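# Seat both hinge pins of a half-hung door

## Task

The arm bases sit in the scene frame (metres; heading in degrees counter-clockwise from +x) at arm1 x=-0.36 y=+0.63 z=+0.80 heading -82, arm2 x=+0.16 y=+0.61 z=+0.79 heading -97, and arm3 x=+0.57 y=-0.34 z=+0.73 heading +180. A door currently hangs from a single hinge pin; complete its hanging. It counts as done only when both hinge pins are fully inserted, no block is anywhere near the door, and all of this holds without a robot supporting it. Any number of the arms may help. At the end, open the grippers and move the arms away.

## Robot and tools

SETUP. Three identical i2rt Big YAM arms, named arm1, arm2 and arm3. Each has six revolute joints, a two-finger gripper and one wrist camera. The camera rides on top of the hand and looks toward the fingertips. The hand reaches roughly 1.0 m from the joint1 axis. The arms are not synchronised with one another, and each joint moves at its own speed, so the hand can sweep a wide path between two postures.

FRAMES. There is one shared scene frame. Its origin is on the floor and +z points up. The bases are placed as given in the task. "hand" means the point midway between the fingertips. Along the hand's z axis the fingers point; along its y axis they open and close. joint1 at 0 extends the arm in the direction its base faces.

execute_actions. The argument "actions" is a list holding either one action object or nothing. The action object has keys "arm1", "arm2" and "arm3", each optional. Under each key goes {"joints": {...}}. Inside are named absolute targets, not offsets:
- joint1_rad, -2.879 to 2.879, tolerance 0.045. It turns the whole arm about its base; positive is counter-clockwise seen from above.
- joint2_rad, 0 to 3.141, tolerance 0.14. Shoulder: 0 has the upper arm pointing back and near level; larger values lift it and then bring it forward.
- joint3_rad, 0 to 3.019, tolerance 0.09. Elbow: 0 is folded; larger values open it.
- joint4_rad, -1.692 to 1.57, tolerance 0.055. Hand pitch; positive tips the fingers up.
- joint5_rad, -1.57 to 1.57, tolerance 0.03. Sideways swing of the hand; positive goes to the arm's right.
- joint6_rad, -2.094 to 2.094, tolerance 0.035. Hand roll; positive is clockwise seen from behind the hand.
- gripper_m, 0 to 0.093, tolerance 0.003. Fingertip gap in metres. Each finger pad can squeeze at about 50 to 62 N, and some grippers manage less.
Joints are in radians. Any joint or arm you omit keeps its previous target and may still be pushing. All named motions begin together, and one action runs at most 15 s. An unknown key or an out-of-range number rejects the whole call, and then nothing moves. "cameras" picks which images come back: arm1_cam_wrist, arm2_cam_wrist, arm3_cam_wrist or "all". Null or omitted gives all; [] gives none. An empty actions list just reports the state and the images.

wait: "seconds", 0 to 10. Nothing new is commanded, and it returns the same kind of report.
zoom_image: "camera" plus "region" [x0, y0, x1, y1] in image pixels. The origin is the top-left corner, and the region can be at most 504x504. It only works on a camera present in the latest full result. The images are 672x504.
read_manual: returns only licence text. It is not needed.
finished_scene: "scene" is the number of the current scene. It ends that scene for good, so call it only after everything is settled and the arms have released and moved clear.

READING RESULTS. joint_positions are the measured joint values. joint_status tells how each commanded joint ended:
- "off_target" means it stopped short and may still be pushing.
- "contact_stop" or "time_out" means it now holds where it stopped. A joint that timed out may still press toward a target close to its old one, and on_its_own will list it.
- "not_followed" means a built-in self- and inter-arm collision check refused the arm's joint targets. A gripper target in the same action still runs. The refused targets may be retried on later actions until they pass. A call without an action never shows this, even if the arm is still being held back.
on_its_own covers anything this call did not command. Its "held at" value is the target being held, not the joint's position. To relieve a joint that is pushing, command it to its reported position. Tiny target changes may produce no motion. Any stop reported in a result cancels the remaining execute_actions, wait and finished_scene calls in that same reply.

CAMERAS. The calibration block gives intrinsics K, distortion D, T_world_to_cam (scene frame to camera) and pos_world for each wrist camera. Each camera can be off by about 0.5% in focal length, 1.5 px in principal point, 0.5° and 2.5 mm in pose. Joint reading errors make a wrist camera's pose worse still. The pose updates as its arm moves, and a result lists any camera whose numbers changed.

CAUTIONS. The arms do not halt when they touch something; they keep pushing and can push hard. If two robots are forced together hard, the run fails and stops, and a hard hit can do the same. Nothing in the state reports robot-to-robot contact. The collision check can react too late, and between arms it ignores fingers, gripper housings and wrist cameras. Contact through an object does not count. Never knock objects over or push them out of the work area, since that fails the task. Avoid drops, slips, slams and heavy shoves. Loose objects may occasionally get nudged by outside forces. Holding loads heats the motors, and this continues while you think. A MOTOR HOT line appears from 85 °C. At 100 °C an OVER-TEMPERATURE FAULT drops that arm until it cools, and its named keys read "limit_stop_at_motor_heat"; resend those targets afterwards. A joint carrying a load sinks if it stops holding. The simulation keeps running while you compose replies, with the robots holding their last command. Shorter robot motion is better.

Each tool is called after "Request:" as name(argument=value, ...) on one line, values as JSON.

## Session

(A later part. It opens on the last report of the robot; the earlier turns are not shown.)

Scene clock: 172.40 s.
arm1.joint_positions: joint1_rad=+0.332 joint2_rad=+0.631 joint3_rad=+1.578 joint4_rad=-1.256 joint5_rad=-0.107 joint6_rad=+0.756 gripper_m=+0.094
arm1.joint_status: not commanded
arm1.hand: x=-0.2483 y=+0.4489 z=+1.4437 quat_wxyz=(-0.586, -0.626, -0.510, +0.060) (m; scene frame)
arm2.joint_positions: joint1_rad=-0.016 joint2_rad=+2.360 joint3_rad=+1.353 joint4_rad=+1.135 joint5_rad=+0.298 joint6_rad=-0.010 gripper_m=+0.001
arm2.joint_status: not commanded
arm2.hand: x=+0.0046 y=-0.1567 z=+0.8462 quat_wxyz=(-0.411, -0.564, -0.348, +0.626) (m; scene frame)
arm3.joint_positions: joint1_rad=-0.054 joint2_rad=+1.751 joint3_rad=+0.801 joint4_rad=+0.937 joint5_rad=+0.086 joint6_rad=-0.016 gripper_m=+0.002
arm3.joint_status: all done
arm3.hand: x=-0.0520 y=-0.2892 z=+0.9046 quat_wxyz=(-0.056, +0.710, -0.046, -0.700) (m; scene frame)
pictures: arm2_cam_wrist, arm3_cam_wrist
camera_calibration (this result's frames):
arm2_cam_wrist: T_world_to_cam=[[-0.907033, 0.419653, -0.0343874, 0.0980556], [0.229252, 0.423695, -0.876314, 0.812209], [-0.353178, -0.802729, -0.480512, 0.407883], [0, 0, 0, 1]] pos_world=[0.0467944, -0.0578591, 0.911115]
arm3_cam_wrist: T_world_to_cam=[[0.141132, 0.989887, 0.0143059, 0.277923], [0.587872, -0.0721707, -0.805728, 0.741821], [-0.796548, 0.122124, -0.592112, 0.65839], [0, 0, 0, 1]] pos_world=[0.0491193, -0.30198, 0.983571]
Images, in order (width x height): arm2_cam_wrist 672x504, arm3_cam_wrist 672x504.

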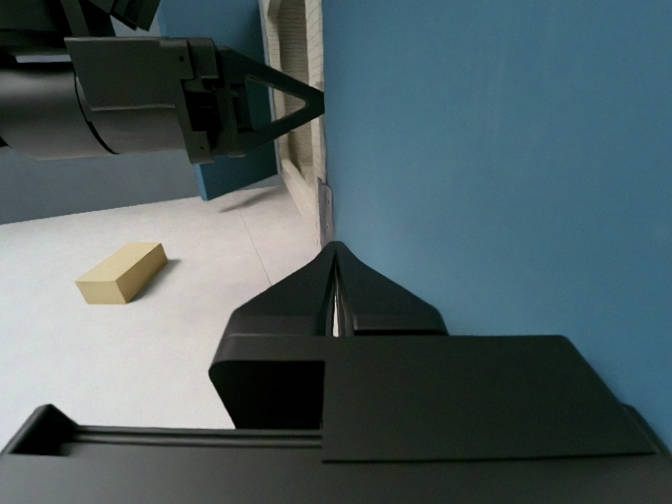

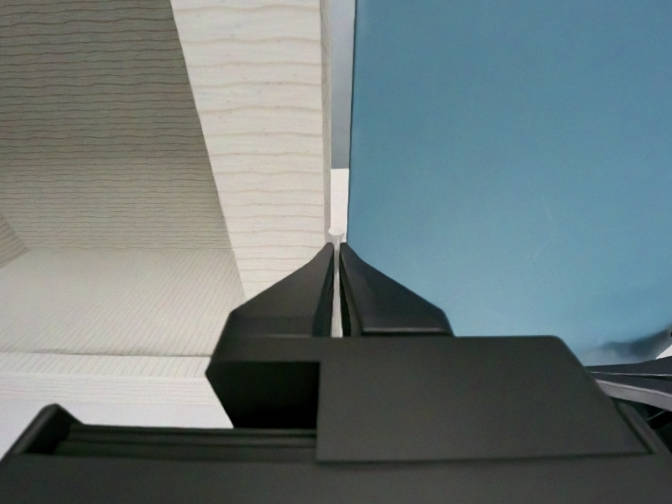

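Request:
execute_actions(actions=[{"arm3":{"joints":{"joint2_rad":1.788,"joint4_rad":0.972}}}], cameras=["arm2_cam_wrist","arm3_cam_wrist"])

Request:
zoom_image(camera="arm3_cam_wrist", region=[300, 210, 380, 340])

Request:
zoom_image(camera="arm2_cam_wrist", region=[295, 150, 355, 210])

Scene clock: 181.87 s.
arm1.joint_positions: joint1_rad=+0.332 joint2_rad=+0.631 joint3_rad=+1.578 joint4_rad=-1.256 joint5_rad=-0.107 joint6_rad=+0.756 gripper_m=+0.094
arm1.joint_status: not commanded
arm1.hand: x=-0.2483 y=+0.4489 z=+1.4437 quat_wxyz=(-0.586, -0.626, -0.510, +0.060) (m; scene frame)
arm2.joint_positions: joint1_rad=-0.016 joint2_rad=+2.360 joint3_rad=+1.353 joint4_rad=+1.135 joint5_rad=+0.298 joint6_rad=-0.010 gripper_m=+0.001
arm2.joint_status: not commanded
arm2.hand: x=+0.0046 y=-0.1567 z=+0.8462 quat_wxyz=(-0.411, -0.564, -0.348, +0.626) (m; scene frame)
arm3.joint_positions: joint1_rad=-0.054 joint2_rad=+1.761 joint3_rad=+0.801 joint4_rad=+0.960 joint5_rad=+0.086 joint6_rad=-0.016 gripper_m=+0.002
arm3.joint_status: all done
arm3.hand: x=-0.0525 y=-0.2891 z=+0.9041 quat_wxyz=(-0.056, +0.706, -0.046, -0.705) (m; scene frame)
pictures: arm2_cam_wrist, arm3_cam_wrist
camera_calibration (this result's frames):
arm2_cam_wrist: T_world_to_cam=[[-0.907033, 0.419653, -0.0343874, 0.0980556], [0.229252, 0.423695, -0.876314, 0.812209], [-0.353178, -0.802729, -0.480512, 0.407883], [0, 0, 0, 1]] pos_world=[0.0467944, -0.0578591, 0.911115]
arm3_cam_wrist: T_world_to_cam=[[0.141329, 0.989874, 0.0132749, 0.27891], [0.577698, -0.0715766, -0.813106, 0.748057], [-0.803922, 0.122584, -0.581964, 0.648292], [0, 0, 0, 1]] pos_world=[0.0496063, -0.302013, 0.98183]
Images, in order (width x height): arm2_cam_wrist 672x504, arm3_cam_wrist 672x504.

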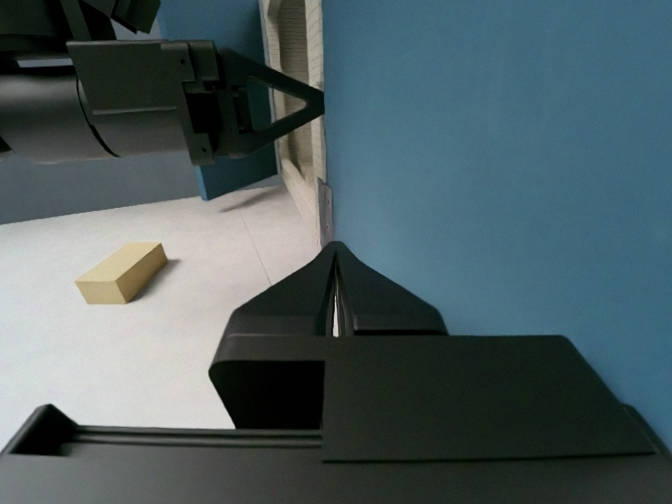

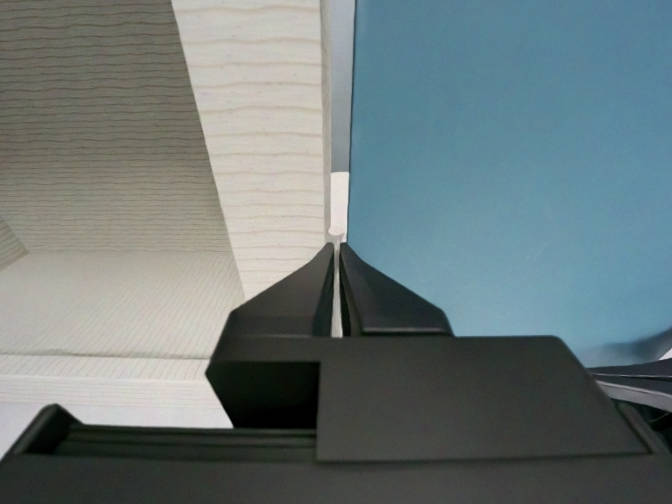

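Region (300, 210, 380, 340) of arm3_cam_wrist's 672x504 image, scaled by 3.877, with more detail than that image has; it fills the left 310 columns of this view, and the rest is white.

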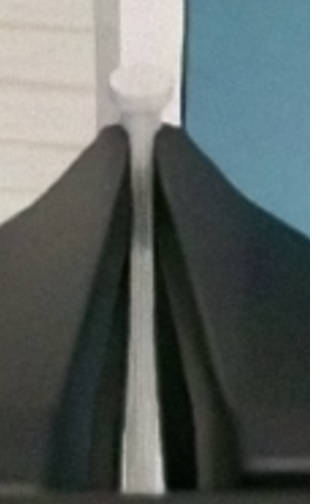

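Region (295, 150, 355, 210) of arm2_cam_wrist's 672x504 image, scaled by 8.400, with more detail than that image has.

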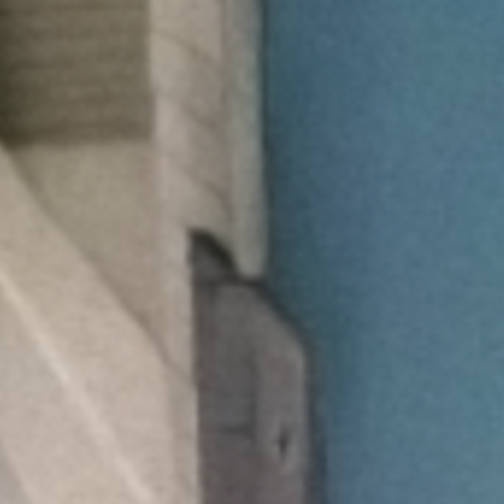

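Request:
execute_actions(actions=[{"arm3":{"joints":{"joint2_rad":1.775,"joint3_rad":0.79}}}], cameras=["arm2_cam_wrist","arm3_cam_wrist"])

Request:
zoom_image(camera="arm2_cam_wrist", region=[295, 150, 355, 210])

Scene clock: 194.20 s.
arm1.joint_positions: joint1_rad=+0.332 joint2_rad=+0.631 joint3_rad=+1.578 joint4_rad=-1.256 joint5_rad=-0.107 joint6_rad=+0.756 gripper_m=+0.094
arm1.joint_status: not commanded
arm1.hand: x=-0.2483 y=+0.4489 z=+1.4437 quat_wxyz=(-0.586, -0.626, -0.510, +0.060) (m; scene frame)
arm2.joint_positions: joint1_rad=-0.016 joint2_rad=+2.360 joint3_rad=+1.353 joint4_rad=+1.135 joint5_rad=+0.298 joint6_rad=-0.010 gripper_m=+0.001
arm2.joint_status: not commanded
arm2.hand: x=+0.0046 y=-0.1567 z=+0.8462 quat_wxyz=(-0.411, -0.564, -0.348, +0.626) (m; scene frame)
arm3.joint_positions: joint1_rad=-0.054 joint2_rad=+1.761 joint3_rad=+0.801 joint4_rad=+0.960 joint5_rad=+0.086 joint6_rad=-0.016 gripper_m=+0.002
arm3.joint_status: all done
arm3.hand: x=-0.0525 y=-0.2891 z=+0.9041 quat_wxyz=(-0.056, +0.706, -0.046, -0.705) (m; scene frame)
pictures: arm2_cam_wrist, arm3_cam_wrist
camera_calibration (this result's frames):
arm2_cam_wrist: T_world_to_cam=[[-0.907033, 0.419653, -0.0343874, 0.0980556], [0.229252, 0.423695, -0.876314, 0.812209], [-0.353178, -0.802729, -0.480512, 0.407883], [0, 0, 0, 1]] pos_world=[0.0467944, -0.0578591, 0.911115]
arm3_cam_wrist: T_world_to_cam=[[0.141329, 0.989874, 0.0132749, 0.27891], [0.577698, -0.0715766, -0.813106, 0.748057], [-0.803922, 0.122584, -0.581964, 0.648292], [0, 0, 0, 1]] pos_world=[0.0496063, -0.302013, 0.98183]
Images, in order (width x height): arm2_cam_wrist 672x504, arm3_cam_wrist 672x504.

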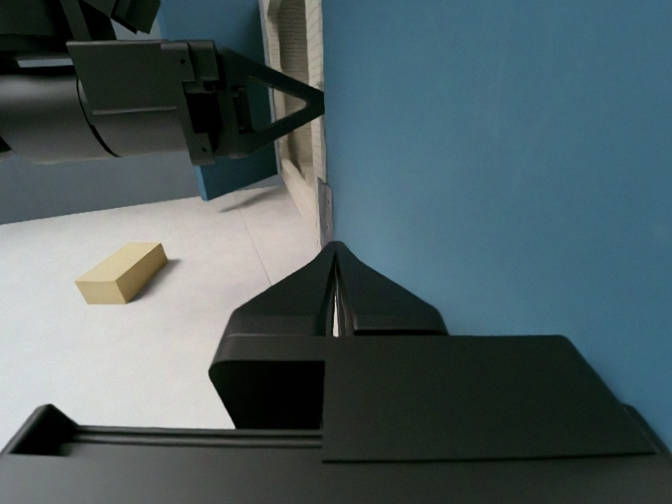

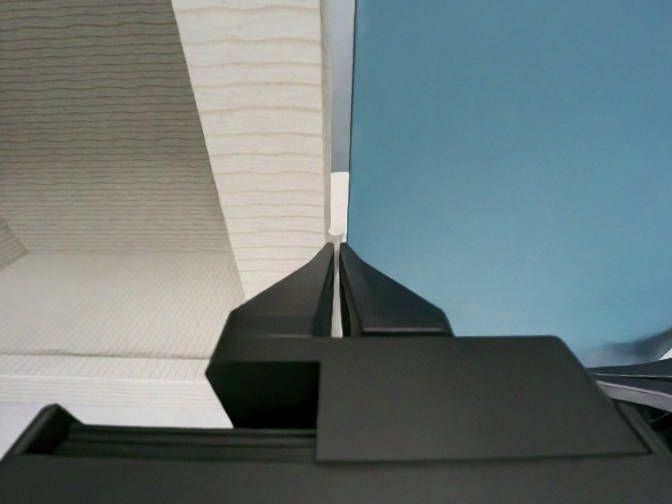

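Region (295, 150, 355, 210) of arm2_cam_wrist's 672x504 image, scaled by 8.400, with more detail than that image has.

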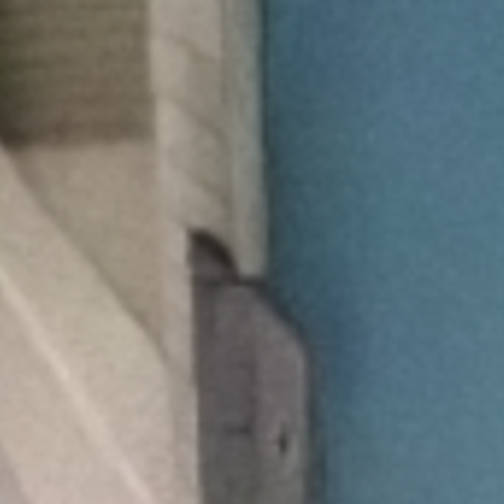

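Request:
execute_actions(actions=[{"arm3":{"joints":{"joint3_rad":0.78}}}], cameras=["arm2_cam_wrist","arm3_cam_wrist"])

Request:
zoom_image(camera="arm2_cam_wrist", region=[295, 150, 355, 210])

Scene clock: 197.87 s.
arm1.joint_positions: joint1_rad=+0.332 joint2_rad=+0.631 joint3_rad=+1.578 joint4_rad=-1.256 joint5_rad=-0.107 joint6_rad=+0.756 gripper_m=+0.094
arm1.joint_status: not commanded
arm1.hand: x=-0.2483 y=+0.4489 z=+1.4437 quat_wxyz=(-0.586, -0.626, -0.510, +0.060) (m; scene frame)
arm2.joint_positions: joint1_rad=-0.016 joint2_rad=+2.360 joint3_rad=+1.353 joint4_rad=+1.135 joint5_rad=+0.298 joint6_rad=-0.010 gripper_m=+0.001
arm2.joint_status: not commanded
arm2.hand: x=+0.0046 y=-0.1567 z=+0.8462 quat_wxyz=(-0.411, -0.564, -0.348, +0.626) (m; scene frame)
arm3.joint_positions: joint1_rad=-0.054 joint2_rad=+1.761 joint3_rad=+0.797 joint4_rad=+0.965 joint5_rad=+0.086 joint6_rad=-0.014 gripper_m=+0.002
arm3.joint_status: all done
arm3.hand: x=-0.0513 y=-0.2892 z=+0.9037 quat_wxyz=(-0.056, +0.705, -0.047, -0.706) (m; scene frame)
pictures: arm2_cam_wrist, arm3_cam_wrist
camera_calibration (this result's frames):
arm2_cam_wrist: T_world_to_cam=[[-0.907033, 0.419653, -0.0343874, 0.0980556], [0.229252, 0.423695, -0.876314, 0.812209], [-0.353178, -0.802729, -0.480512, 0.407883], [0, 0, 0, 1]] pos_world=[0.0467944, -0.0578591, 0.911115]
arm3_cam_wrist: T_world_to_cam=[[0.141358, 0.989891, 0.0115926, 0.280344], [0.575969, -0.0727138, -0.814231, 0.747665], [-0.805157, 0.121775, -0.580425, 0.647358], [0, 0, 0, 1]] pos_world=[0.050964, -0.301976, 0.981265]
Images, in order (width x height): arm2_cam_wrist 672x504, arm3_cam_wrist 672x504.

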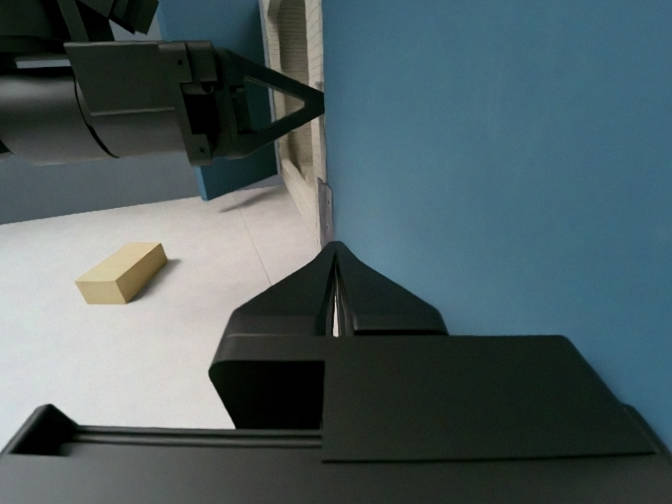

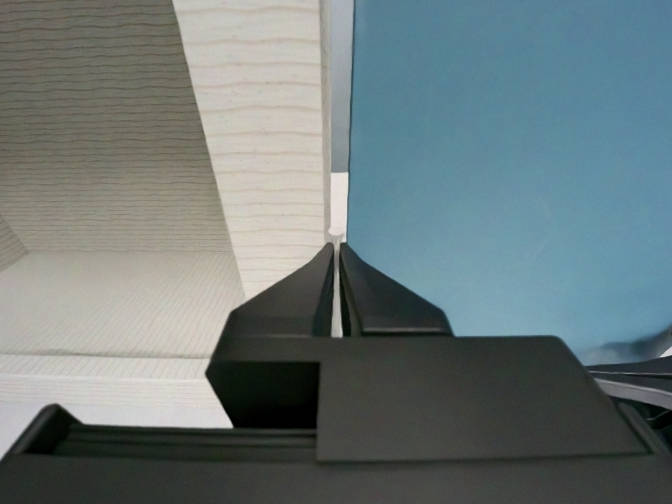

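Region (295, 150, 355, 210) of arm2_cam_wrist's 672x504 image, scaled by 8.400, with more detail than that image has.

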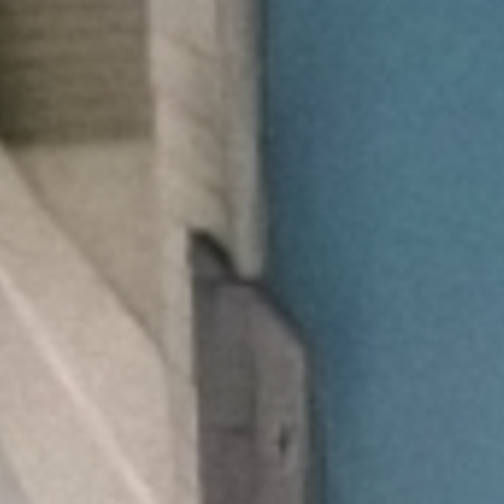

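Request:
execute_actions(actions=[{"arm3":{"joints":{"joint3_rad":0.788,"joint6_rad":0.014,"joint5_rad":0.077}}}], cameras=["arm2_cam_wrist","arm3_cam_wrist"])

Request:
zoom_image(camera="arm2_cam_wrist", region=[295, 150, 355, 210])

Scene clock: 220.93 s.
arm1.joint_positions: joint1_rad=+0.332 joint2_rad=+0.631 joint3_rad=+1.578 joint4_rad=-1.256 joint5_rad=-0.107 joint6_rad=+0.756 gripper_m=+0.094
arm1.joint_status: not commanded
arm1.hand: x=-0.2483 y=+0.4489 z=+1.4437 quat_wxyz=(-0.586, -0.626, -0.510, +0.060) (m; scene frame)
arm2.joint_positions: joint1_rad=-0.016 joint2_rad=+2.360 joint3_rad=+1.353 joint4_rad=+1.135 joint5_rad=+0.298 joint6_rad=-0.010 gripper_m=+0.001
arm2.joint_status: not commanded
arm2.hand: x=+0.0046 y=-0.1567 z=+0.8462 quat_wxyz=(-0.411, -0.564, -0.348, +0.626) (m; scene frame)
arm3.joint_positions: joint1_rad=-0.054 joint2_rad=+1.761 joint3_rad=+0.796 joint4_rad=+0.965 joint5_rad=+0.082 joint6_rad=-0.003 gripper_m=+0.002
arm3.joint_status: all done
arm3.hand: x=-0.0511 y=-0.2898 z=+0.9034 quat_wxyz=(-0.050, +0.705, -0.050, -0.706) (m; scene frame)
pictures: arm2_cam_wrist, arm3_cam_wrist
camera_calibration (this result's frames):
arm2_cam_wrist: T_world_to_cam=[[-0.907033, 0.419653, -0.0343874, 0.0980556], [0.229252, 0.423695, -0.876314, 0.812209], [-0.353178, -0.802729, -0.480512, 0.407883], [0, 0, 0, 1]] pos_world=[0.0467944, -0.0578591, 0.911115]
arm3_cam_wrist: T_world_to_cam=[[0.137946, 0.99044, -0.000166639, 0.291527], [0.57547, -0.0802869, -0.813872, 0.744701], [-0.806105, 0.112174, -0.581044, 0.645079], [0, 0, 0, 1]] pos_world=[0.0512328, -0.301312, 0.980959]
Images, in order (width x height): arm2_cam_wrist 672x504, arm3_cam_wrist 672x504.

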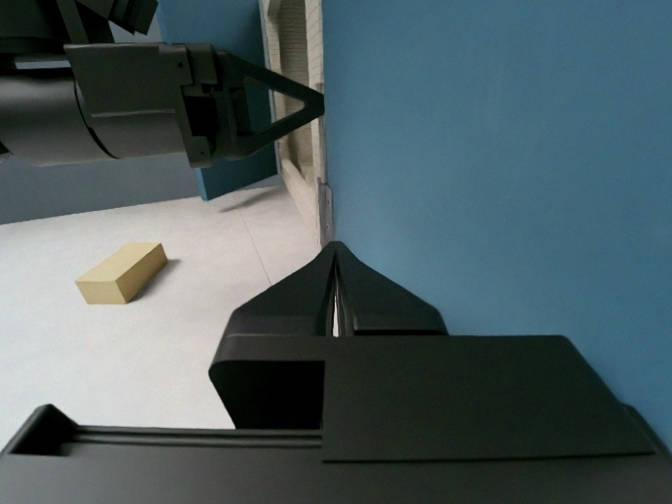

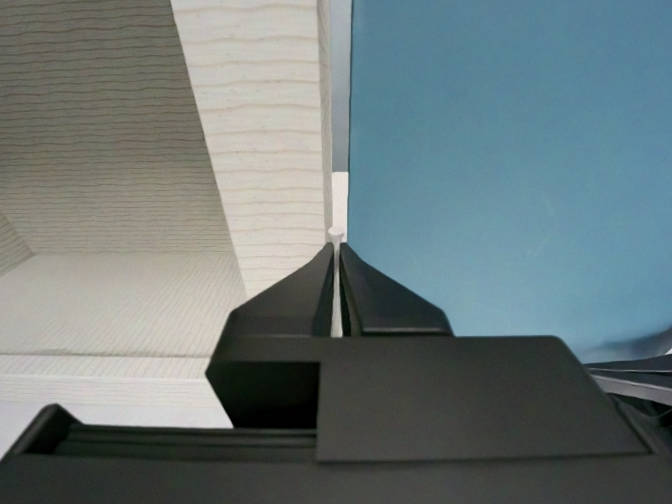

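Region (295, 150, 355, 210) of arm2_cam_wrist's 672x504 image, scaled by 8.400, with more detail than that image has.

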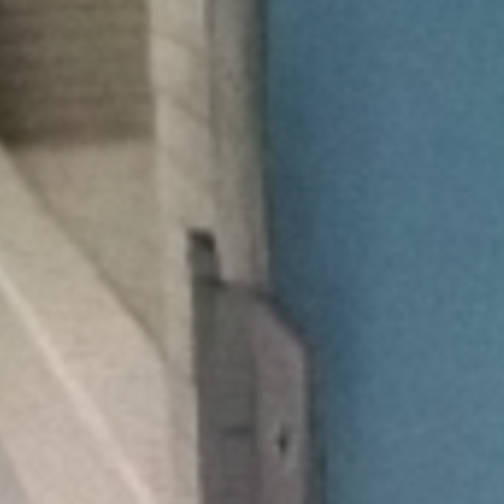

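Looks like the tip dropped into the mouth. Lower.

Request:
execute_actions(actions=[{"arm3":{"joints":{"joint2_rad":1.797,"joint3_rad":0.80,"joint6_rad":0.0}}}], cameras=["arm2_cam_wrist","arm3_cam_wrist"])

Request:
zoom_image(camera="arm2_cam_wrist", region=[280, 60, 380, 250])

Scene clock: 225.87 s.
arm1.joint_positions: joint1_rad=+0.332 joint2_rad=+0.631 joint3_rad=+1.578 joint4_rad=-1.256 joint5_rad=-0.107 joint6_rad=+0.756 gripper_m=+0.094
arm1.joint_status: not commanded
arm1.hand: x=-0.2483 y=+0.4489 z=+1.4437 quat_wxyz=(-0.586, -0.626, -0.510, +0.060) (m; scene frame)
arm2.joint_positions: joint1_rad=-0.016 joint2_rad=+2.360 joint3_rad=+1.353 joint4_rad=+1.135 joint5_rad=+0.298 joint6_rad=-0.010 gripper_m=+0.001
arm2.joint_status: not commanded
arm2.hand: x=+0.0046 y=-0.1567 z=+0.8462 quat_wxyz=(-0.411, -0.564, -0.348, +0.626) (m; scene frame)
arm3.joint_positions: joint1_rad=-0.054 joint2_rad=+1.777 joint3_rad=+0.796 joint4_rad=+0.965 joint5_rad=+0.082 joint6_rad=-0.002 gripper_m=+0.002
arm3.joint_status: all done
arm3.hand: x=-0.0518 y=-0.2898 z=+0.8937 quat_wxyz=(-0.050, +0.711, -0.050, -0.700) (m; scene frame)
pictures: arm2_cam_wrist, arm3_cam_wrist
camera_calibration (this result's frames):
arm2_cam_wrist: T_world_to_cam=[[-0.907033, 0.419653, -0.0343874, 0.0980556], [0.229252, 0.423695, -0.876314, 0.812209], [-0.353178, -0.802729, -0.480512, 0.407883], [0, 0, 0, 1]] pos_world=[0.0467944, -0.0578591, 0.911115]
arm3_cam_wrist: T_world_to_cam=[[0.137914, 0.990444, 0.000710779, 0.290811], [0.58837, -0.08135, -0.804489, 0.729204], [-0.796743, 0.111368, -0.593967, 0.650753], [0, 0, 0, 1]] pos_world=[0.0493341, -0.301184, 0.972956]
Images, in order (width x height): arm2_cam_wrist 672x504, arm3_cam_wrist 672x504.

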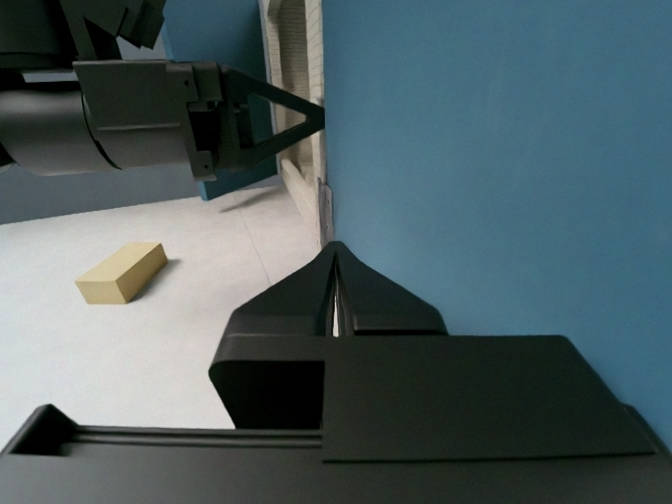

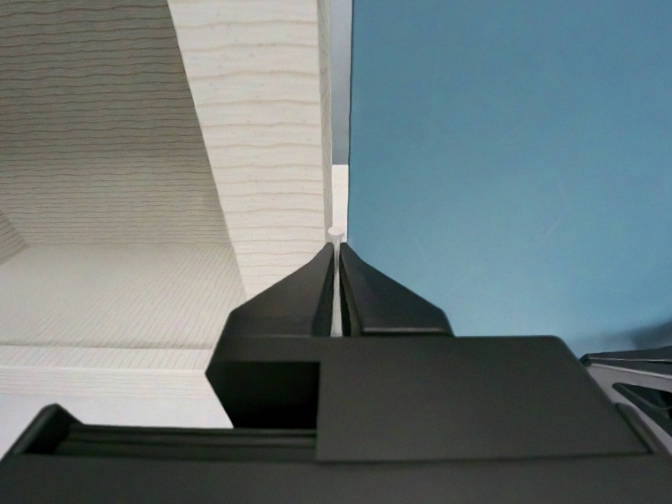

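Region (280, 60, 380, 250) of arm2_cam_wrist's 672x504 image, scaled by 2.653, with more detail than that image has; it fills the left 265 columns of this view, and the rest is white.

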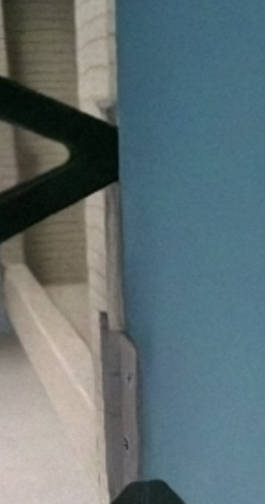

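Request:
execute_actions(actions=[{"arm3":{"joints":{"joint2_rad":1.818,"joint4_rad":0.995}},"arm2":{"joints":{"joint2_rad":2.04,"joint3_rad":0.92,"joint4_rad":1.11,"joint5_rad":-0.3}}}], cameras=["arm2_cam_wrist","arm3_cam_wrist"])

Scene clock: 235.93 s.
arm1.joint_positions: joint1_rad=+0.332 joint2_rad=+0.631 joint3_rad=+1.578 joint4_rad=-1.256 joint5_rad=-0.107 joint6_rad=+0.756 gripper_m=+0.094
arm1.joint_status: not commanded
arm1.hand: x=-0.2483 y=+0.4489 z=+1.4437 quat_wxyz=(-0.586, -0.626, -0.510, +0.060) (m; scene frame)
arm2.joint_positions: joint1_rad=-0.016 joint2_rad=+2.023 joint3_rad=+0.920 joint4_rad=+1.124 joint5_rad=-0.297 joint6_rad=-0.009 gripper_m=+0.001
arm2.joint_status: all done
arm2.hand: x=+0.1207 y=-0.0514 z=+0.8957 quat_wxyz=(-0.541, -0.449, -0.537, +0.467) (m; scene frame)
arm3.joint_positions: joint1_rad=-0.054 joint2_rad=+1.794 joint3_rad=+0.796 joint4_rad=+0.982 joint5_rad=+0.082 joint6_rad=-0.002 gripper_m=+0.002
arm3.joint_status: all done
arm3.hand: x=-0.0524 y=-0.2898 z=+0.8877 quat_wxyz=(-0.050, +0.711, -0.050, -0.700) (m; scene frame)
pictures: arm2_cam_wrist, arm3_cam_wrist
camera_calibration (this result's frames):
arm2_cam_wrist: T_world_to_cam=[[-0.987167, -0.159461, 0.00856424, 0.102335], [-0.0973273, 0.558269, -0.823931, 0.78379], [0.126603, -0.814191, -0.566625, 0.575866], [0, 0, 0, 1]] pos_world=[0.104399, 0.0476172, 0.971213]
arm3_cam_wrist: T_world_to_cam=[[0.137913, 0.990444, 0.000740746, 0.290848], [0.588677, -0.0813679, -0.804263, 0.724481], [-0.796517, 0.111354, -0.594273, 0.646927], [0, 0, 0, 1]] pos_world=[0.048692, -0.301157, 0.966909]
Images, in order (width x height): arm2_cam_wrist 672x504, arm3_cam_wrist 672x504.

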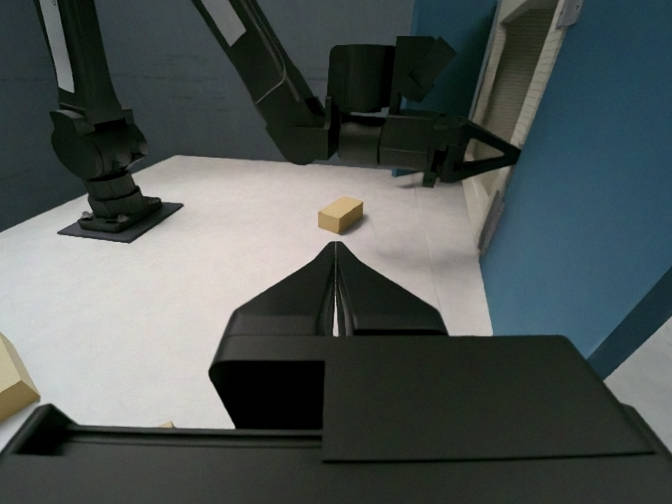

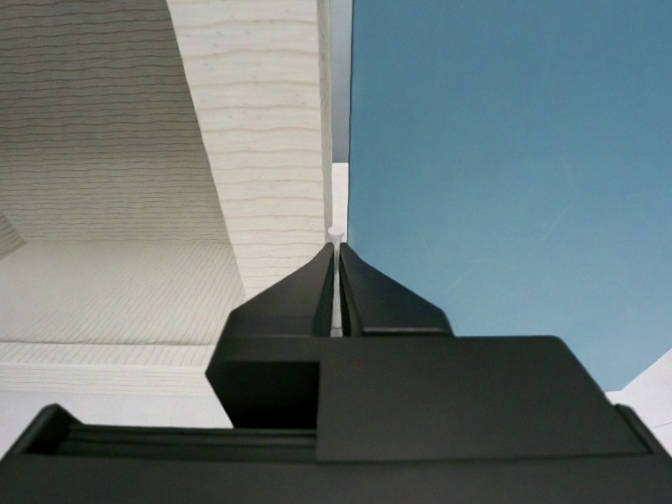

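Request:
execute_actions(actions=[{"arm3":{"joints":{"joint2_rad":1.794,"gripper_m":0.009}},"arm2":{"joints":{"joint1_rad":-0.25,"joint3_rad":0.88,"joint4_rad":1.15,"joint5_rad":-0.25,"gripper_m":0.07}}}], cameras=["arm2_cam_wrist","arm3_cam_wrist"])

Scene clock: 259.73 s.
arm1.joint_positions: joint1_rad=+0.332 joint2_rad=+0.631 joint3_rad=+1.578 joint4_rad=-1.256 joint5_rad=-0.107 joint6_rad=+0.756 gripper_m=+0.094
arm1.joint_status: not commanded
arm1.hand: x=-0.2483 y=+0.4489 z=+1.4437 quat_wxyz=(-0.586, -0.626, -0.510, +0.060) (m; scene frame)
arm2.joint_positions: joint1_rad=-0.250 joint2_rad=+2.023 joint3_rad=+0.884 joint4_rad=+1.124 joint5_rad=-0.249 joint6_rad=-0.009 gripper_m=+0.070
arm2.joint_status: all done
arm2.hand: x=-0.0354 y=-0.0116 z=+0.8808 quat_wxyz=(-0.464, -0.532, -0.473, +0.527) (m; scene frame)
arm3.joint_positions: joint1_rad=-0.055 joint2_rad=+1.794 joint3_rad=+0.795 joint4_rad=+0.985 joint5_rad=+0.084 joint6_rad=-0.002 gripper_m=+0.007
arm3.joint_status: all done
arm3.hand: x=-0.0520 y=-0.2893 z=+0.8879 quat_wxyz=(-0.051, +0.710, -0.051, -0.700) (m; scene frame)
pictures: arm2_cam_wrist, arm3_cam_wrist
camera_calibration (this result's frames):
arm2_cam_wrist: T_world_to_cam=[[-0.99247, 0.122477, -0.00182982, -0.0330198], [0.0743759, 0.590686, -0.803467, 0.72257], [-0.0973256, -0.797552, -0.595347, 0.637143], [0, 0, 0, 1]] pos_world=[-0.0245026, 0.0853878, 0.959821]
arm3_cam_wrist: T_world_to_cam=[[0.139806, 0.990179, 0.000611117, 0.290456], [0.586992, -0.0823822, -0.80539, 0.725079], [-0.79743, 0.112958, -0.592744, 0.646402], [0, 0, 0, 1]] pos_world=[0.0492371, -0.300885, 0.966946]
Images, in order (width x height): arm2_cam_wrist 672x504, arm3_cam_wrist 672x504.

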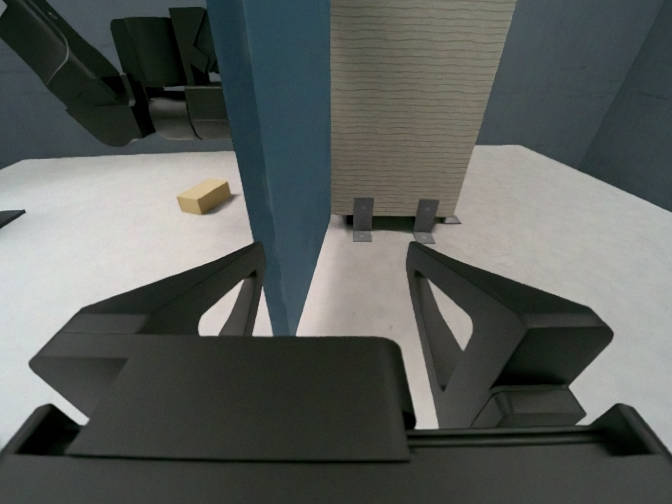

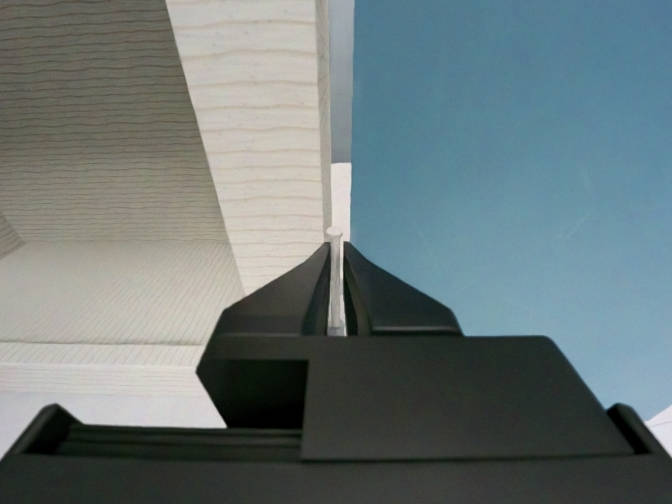

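Request:
execute_actions(actions=[{"arm3":{"joints":{"joint3_rad":0.74,"joint4_rad":1.05}}}], cameras=["arm2_cam_wrist","arm3_cam_wrist"])

Scene clock: 267.90 s.
arm1.joint_positions: joint1_rad=+0.332 joint2_rad=+0.631 joint3_rad=+1.578 joint4_rad=-1.256 joint5_rad=-0.107 joint6_rad=+0.756 gripper_m=+0.094
arm1.joint_status: not commanded
arm1.hand: x=-0.2483 y=+0.4489 z=+1.4437 quat_wxyz=(-0.586, -0.626, -0.510, +0.060) (m; scene frame)
arm2.joint_positions: joint1_rad=-0.250 joint2_rad=+2.023 joint3_rad=+0.884 joint4_rad=+1.124 joint5_rad=-0.249 joint6_rad=-0.009 gripper_m=+0.070
arm2.joint_status: not commanded
arm2.hand: x=-0.0354 y=-0.0116 z=+0.8808 quat_wxyz=(-0.464, -0.532, -0.473, +0.527) (m; scene frame)
arm3.joint_positions: joint1_rad=-0.053 joint2_rad=+1.796 joint3_rad=+0.742 joint4_rad=+1.032 joint5_rad=+0.078 joint6_rad=-0.002 gripper_m=+0.009
arm3.joint_status: all done
arm3.hand: x=-0.0347 y=-0.2926 z=+0.8743 quat_wxyz=(-0.048, +0.713, -0.048, -0.698) (m; scene frame)
pictures: arm2_cam_wrist, arm3_cam_wrist
camera_calibration (this result's frames):
arm2_cam_wrist: T_world_to_cam=[[-0.99247, 0.122477, -0.00182982, -0.0330198], [0.0743759, 0.590686, -0.803467, 0.72257], [-0.0973256, -0.797552, -0.595347, 0.637143], [0, 0, 0, 1]] pos_world=[-0.0245026, 0.0853878, 0.959821]
arm3_cam_wrist: T_world_to_cam=[[0.131846, 0.991269, 0.00117971, 0.290835], [0.59465, -0.0781406, -0.800178, 0.700674], [-0.7931, 0.106202, -0.599761, 0.656796], [0, 0, 0, 1]] pos_world=[0.0659038, -0.303298, 0.954242]
Images, in order (width x height): arm2_cam_wrist 672x504, arm3_cam_wrist 672x504.

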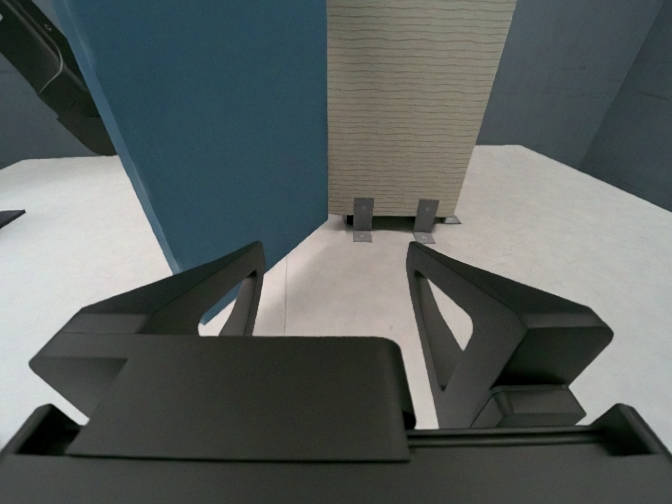

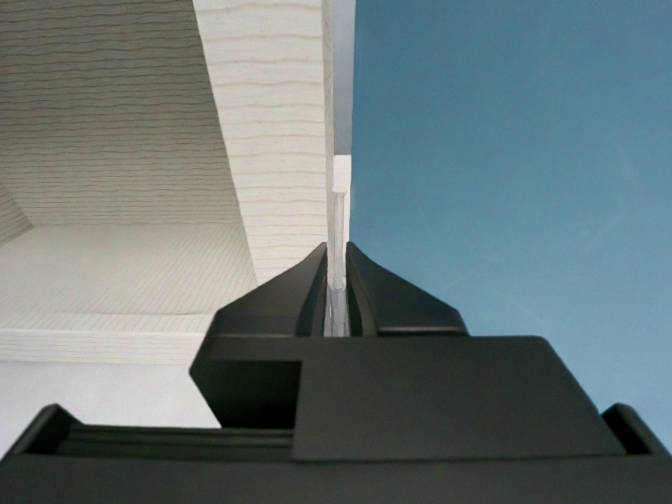

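Request:
execute_actions(actions=[], cameras=["arm2_cam_wrist","arm3_cam_wrist"])

Scene clock: 273.57 s.
arm1.joint_positions: joint1_rad=+0.332 joint2_rad=+0.631 joint3_rad=+1.578 joint4_rad=-1.256 joint5_rad=-0.107 joint6_rad=+0.756 gripper_m=+0.094
arm1.joint_status: not commanded
arm1.hand: x=-0.2483 y=+0.4489 z=+1.4437 quat_wxyz=(-0.586, -0.626, -0.510, +0.060) (m; scene frame)
arm2.joint_positions: joint1_rad=-0.250 joint2_rad=+2.023 joint3_rad=+0.884 joint4_rad=+1.124 joint5_rad=-0.249 joint6_rad=-0.009 gripper_m=+0.070
arm2.joint_status: not commanded
arm2.hand: x=-0.0354 y=-0.0116 z=+0.8808 quat_wxyz=(-0.464, -0.532, -0.473, +0.527) (m; scene frame)
arm3.joint_positions: joint1_rad=-0.053 joint2_rad=+1.796 joint3_rad=+0.742 joint4_rad=+1.032 joint5_rad=+0.078 joint6_rad=-0.002 gripper_m=+0.009
arm3.joint_status: all done
arm3.hand: x=-0.0347 y=-0.2926 z=+0.8744 quat_wxyz=(-0.048, +0.713, -0.048, -0.698) (m; scene frame)
pictures: arm2_cam_wrist, arm3_cam_wrist
camera_calibration (this result's frames):
arm2_cam_wrist: T_world_to_cam=[[-0.99247, 0.122477, -0.00182982, -0.0330198], [0.0743759, 0.590686, -0.803467, 0.72257], [-0.0973256, -0.797552, -0.595347, 0.637143], [0, 0, 0, 1]] pos_world=[-0.0245026, 0.0853878, 0.959821]
arm3_cam_wrist: T_world_to_cam=[[0.131847, 0.991269, 0.00115149, 0.29086], [0.594345, -0.0781233, -0.800406, 0.700944], [-0.793328, 0.106216, -0.599457, 0.656581], [0, 0, 0, 1]] pos_world=[0.0659321, -0.3033, 0.954297]
Images, in order (width x height): arm2_cam_wrist 672x504, arm3_cam_wrist 672x504.

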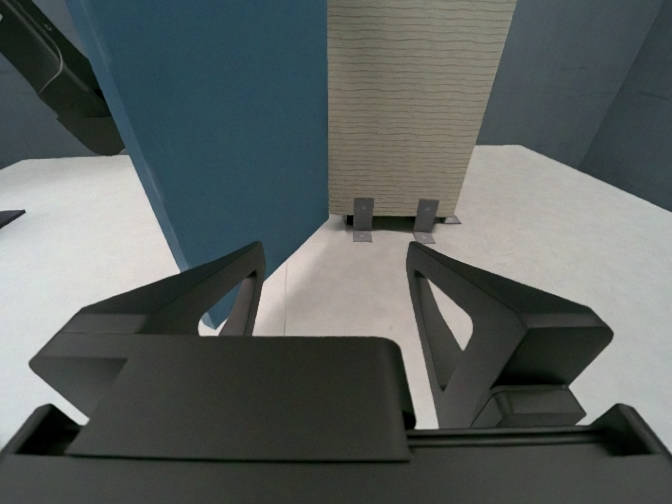

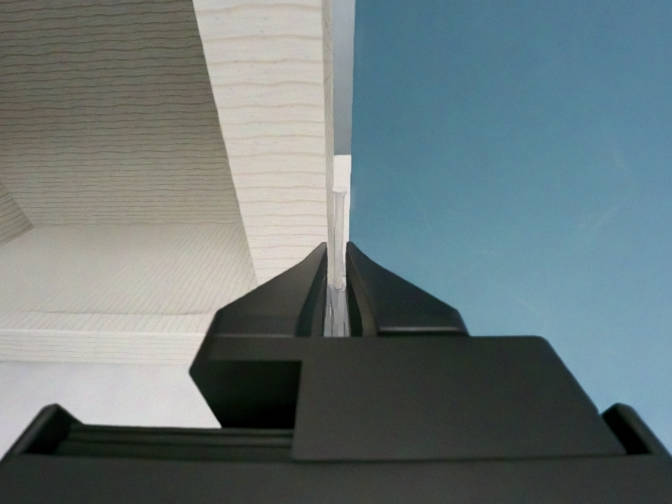

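Request:
execute_actions(actions=[{"arm3":{"joints":{"joint2_rad":1.62,"joint4_rad":0.56,"gripper_m":0.0,"joint5_rad":0.086}}}], cameras=["arm2_cam_wrist","arm3_cam_wrist"])

Scene clock: 289.77 s.
arm1.joint_positions: joint1_rad=+0.332 joint2_rad=+0.631 joint3_rad=+1.578 joint4_rad=-1.256 joint5_rad=-0.107 joint6_rad=+0.756 gripper_m=+0.094
arm1.joint_status: not commanded
arm1.hand: x=-0.2483 y=+0.4489 z=+1.4437 quat_wxyz=(-0.586, -0.626, -0.510, +0.060) (m; scene frame)
arm2.joint_positions: joint1_rad=-0.250 joint2_rad=+2.023 joint3_rad=+0.884 joint4_rad=+1.124 joint5_rad=-0.249 joint6_rad=-0.009 gripper_m=+0.070
arm2.joint_status: not commanded
arm2.hand: x=-0.0354 y=-0.0116 z=+0.8808 quat_wxyz=(-0.464, -0.532, -0.473, +0.527) (m; scene frame)
arm3.joint_positions: joint1_rad=-0.053 joint2_rad=+1.606 joint3_rad=+0.742 joint4_rad=+0.569 joint5_rad=+0.082 joint6_rad=-0.002 gripper_m=+0.000
arm3.joint_status: all done
arm3.hand: x=-0.0138 y=-0.2930 z=+0.8723 quat_wxyz=(-0.050, +0.802, -0.047, -0.594) (m; scene frame)
pictures: arm2_cam_wrist, arm3_cam_wrist
camera_calibration (this result's frames):
arm2_cam_wrist: T_world_to_cam=[[-0.99247, 0.122477, -0.00182982, -0.0330198], [0.0743759, 0.590686, -0.803467, 0.72257], [-0.0973256, -0.797552, -0.595347, 0.637143], [0, 0, 0, 1]] pos_world=[-0.0245026, 0.0853878, 0.959821]
arm3_cam_wrist: T_world_to_cam=[[0.132628, 0.990915, 0.0223192, 0.26998], [0.787465, -0.091669, -0.609504, 0.51894], [-0.60192, 0.0984128, -0.792469, 0.84066], [0, 0, 0, 1]] pos_world=[0.0615568, -0.302688, 0.976467]
Images, in order (width x height): arm2_cam_wrist 672x504, arm3_cam_wrist 672x504.

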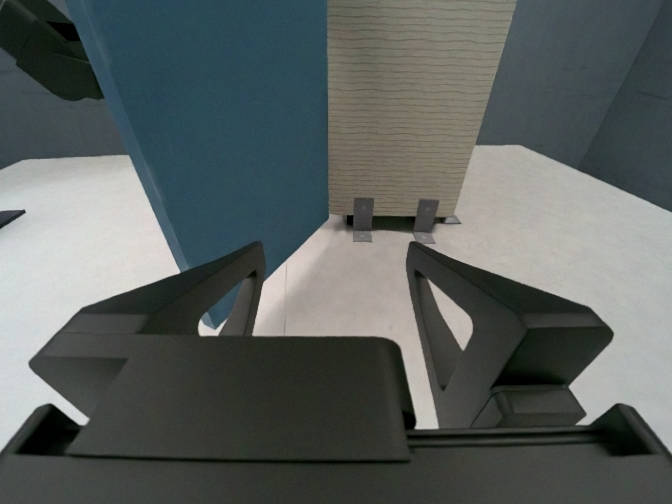

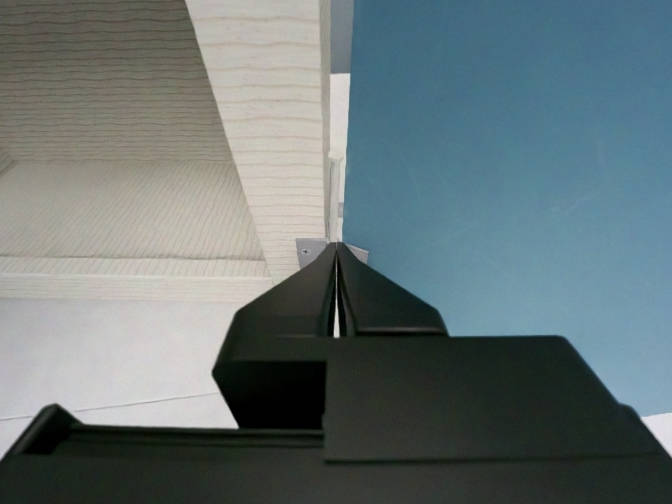

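Request:
execute_actions(actions=[{"arm2":{"joints":{"joint1_rad":0.28,"joint5_rad":0.77,"gripper_m":0.08}}}], cameras=["arm2_cam_wrist"])

Scene clock: 308.20 s.
arm1.joint_positions: joint1_rad=+0.332 joint2_rad=+0.631 joint3_rad=+1.578 joint4_rad=-1.256 joint5_rad=-0.107 joint6_rad=+0.756 gripper_m=+0.094
arm1.joint_status: not commanded
arm1.hand: x=-0.2483 y=+0.4489 z=+1.4437 quat_wxyz=(-0.586, -0.626, -0.510, +0.060) (m; scene frame)
arm2.joint_positions: joint1_rad=+0.280 joint2_rad=+2.023 joint3_rad=+0.884 joint4_rad=+1.124 joint5_rad=+0.768 joint6_rad=-0.008 gripper_m=+0.080
arm2.joint_status: all done
arm2.hand: x=+0.1388 y=-0.0088 z=+0.8815 quat_wxyz=(-0.320, -0.627, -0.335, +0.626) (m; scene frame)
arm3.joint_positions: joint1_rad=-0.053 joint2_rad=+1.606 joint3_rad=+0.742 joint4_rad=+0.569 joint5_rad=+0.082 joint6_rad=-0.002 gripper_m=+0.000
arm3.joint_status: not commanded
arm3.hand: x=-0.0138 y=-0.2930 z=+0.8723 quat_wxyz=(-0.050, +0.802, -0.047, -0.594) (m; scene frame)
pictures: arm2_cam_wrist
camera_calibration (this result's frames):
arm2_cam_wrist: T_world_to_cam=[[-0.820327, 0.571778, 0.0115246, 0.107824], [0.331163, 0.491354, -0.805545, 0.673795], [-0.466256, -0.656994, -0.592423, 0.706597], [0, 0, 0, 1]] pos_world=[0.19477, 0.0715068, 0.960133]
Images, in order (width x height): arm2_cam_wrist 672x504.

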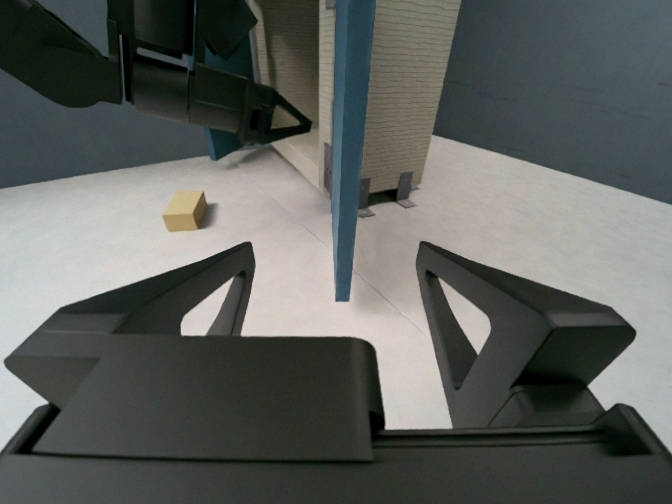

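Request:
execute_actions(actions=[{"arm2":{"joints":{"joint1_rad":0.164,"joint2_rad":2.08,"joint3_rad":1.06,"joint4_rad":1.045,"joint5_rad":0.627}}}], cameras=["arm2_cam_wrist"])

Scene clock: 331.83 s.
arm1.joint_positions: joint1_rad=+0.332 joint2_rad=+0.631 joint3_rad=+1.578 joint4_rad=-1.256 joint5_rad=-0.107 joint6_rad=+0.756 gripper_m=+0.094
arm1.joint_status: not commanded
arm1.hand: x=-0.2483 y=+0.4489 z=+1.4437 quat_wxyz=(-0.586, -0.626, -0.510, +0.060) (m; scene frame)
arm2.joint_positions: joint1_rad=+0.159 joint2_rad=+2.070 joint3_rad=+1.039 joint4_rad=+1.063 joint5_rad=+0.629 joint6_rad=-0.008 gripper_m=+0.080
arm2.joint_status: all done
arm2.hand: x=+0.0848 y=-0.0669 z=+0.8991 quat_wxyz=(-0.340, -0.618, -0.326, +0.630) (m; scene frame)
arm3.joint_positions: joint1_rad=-0.053 joint2_rad=+1.606 joint3_rad=+0.742 joint4_rad=+0.569 joint5_rad=+0.082 joint6_rad=-0.002 gripper_m=+0.000
arm3.joint_status: not commanded
arm3.hand: x=-0.0138 y=-0.2930 z=+0.8723 quat_wxyz=(-0.050, +0.802, -0.047, -0.594) (m; scene frame)
pictures: arm2_cam_wrist
camera_calibration (this result's frames):
arm2_cam_wrist: T_world_to_cam=[[-0.829812, 0.557783, -0.0170285, 0.122069], [0.325956, 0.459703, -0.826091, 0.751216], [-0.452952, -0.69105, -0.56328, 0.624091], [0, 0, 0, 1]] pos_world=[0.139114, 0.017853, 0.974189]
Images, in order (width x height): arm2_cam_wrist 672x504.

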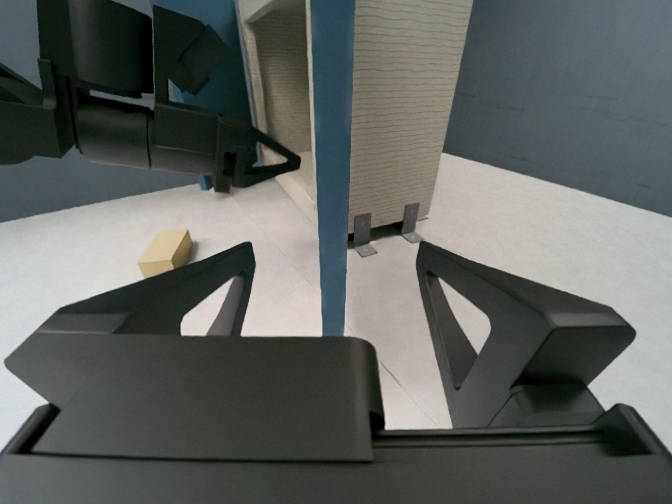

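Request:
execute_actions(actions=[{"arm2":{"joints":{"joint1_rad":0.095,"joint2_rad":2.162,"joint3_rad":1.228,"joint4_rad":0.925,"joint5_rad":0.553}}}], cameras=["arm2_cam_wrist"])

Scene clock: 336.73 s.
arm1.joint_positions: joint1_rad=+0.332 joint2_rad=+0.631 joint3_rad=+1.578 joint4_rad=-1.256 joint5_rad=-0.107 joint6_rad=+0.756 gripper_m=+0.094
arm1.joint_status: not commanded
arm1.hand: x=-0.2483 y=+0.4489 z=+1.4437 quat_wxyz=(-0.586, -0.626, -0.510, +0.060) (m; scene frame)
arm2.joint_positions: joint1_rad=+0.088 joint2_rad=+2.148 joint3_rad=+1.193 joint4_rad=+0.944 joint5_rad=+0.555 joint6_rad=-0.008 gripper_m=+0.080
arm2.joint_status: all done
arm2.hand: x=+0.0462 y=-0.1146 z=+0.8866 quat_wxyz=(-0.328, -0.624, -0.340, +0.623) (m; scene frame)
arm3.joint_positions: joint1_rad=-0.053 joint2_rad=+1.606 joint3_rad=+0.742 joint4_rad=+0.569 joint5_rad=+0.082 joint6_rad=-0.002 gripper_m=+0.000
arm3.joint_status: not commanded
arm3.hand: x=-0.0138 y=-0.2930 z=+0.8723 quat_wxyz=(-0.050, +0.802, -0.047, -0.594) (m; scene frame)
pictures: arm2_cam_wrist
camera_calibration (this result's frames):
arm2_cam_wrist: T_world_to_cam=[[-0.831737, 0.555127, 0.00686203, 0.0950495], [0.323555, 0.494747, -0.806559, 0.762227], [-0.451138, -0.668625, -0.591113, 0.593739], [0, 0, 0, 1]] pos_world=[0.100292, -0.0328849, 0.965096]
Images, in order (width x height): arm2_cam_wrist 672x504.

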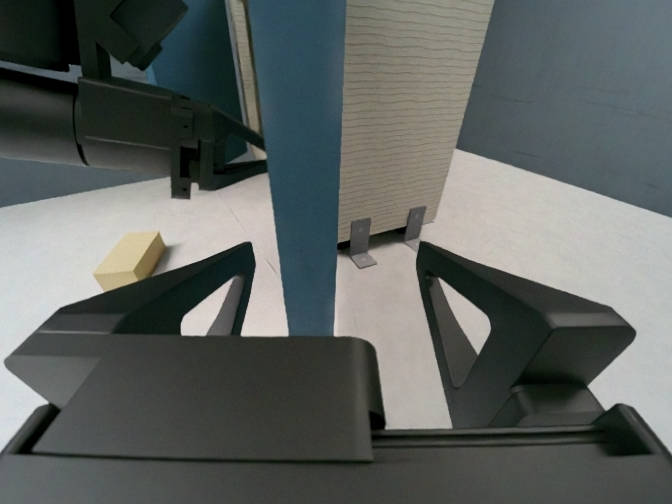

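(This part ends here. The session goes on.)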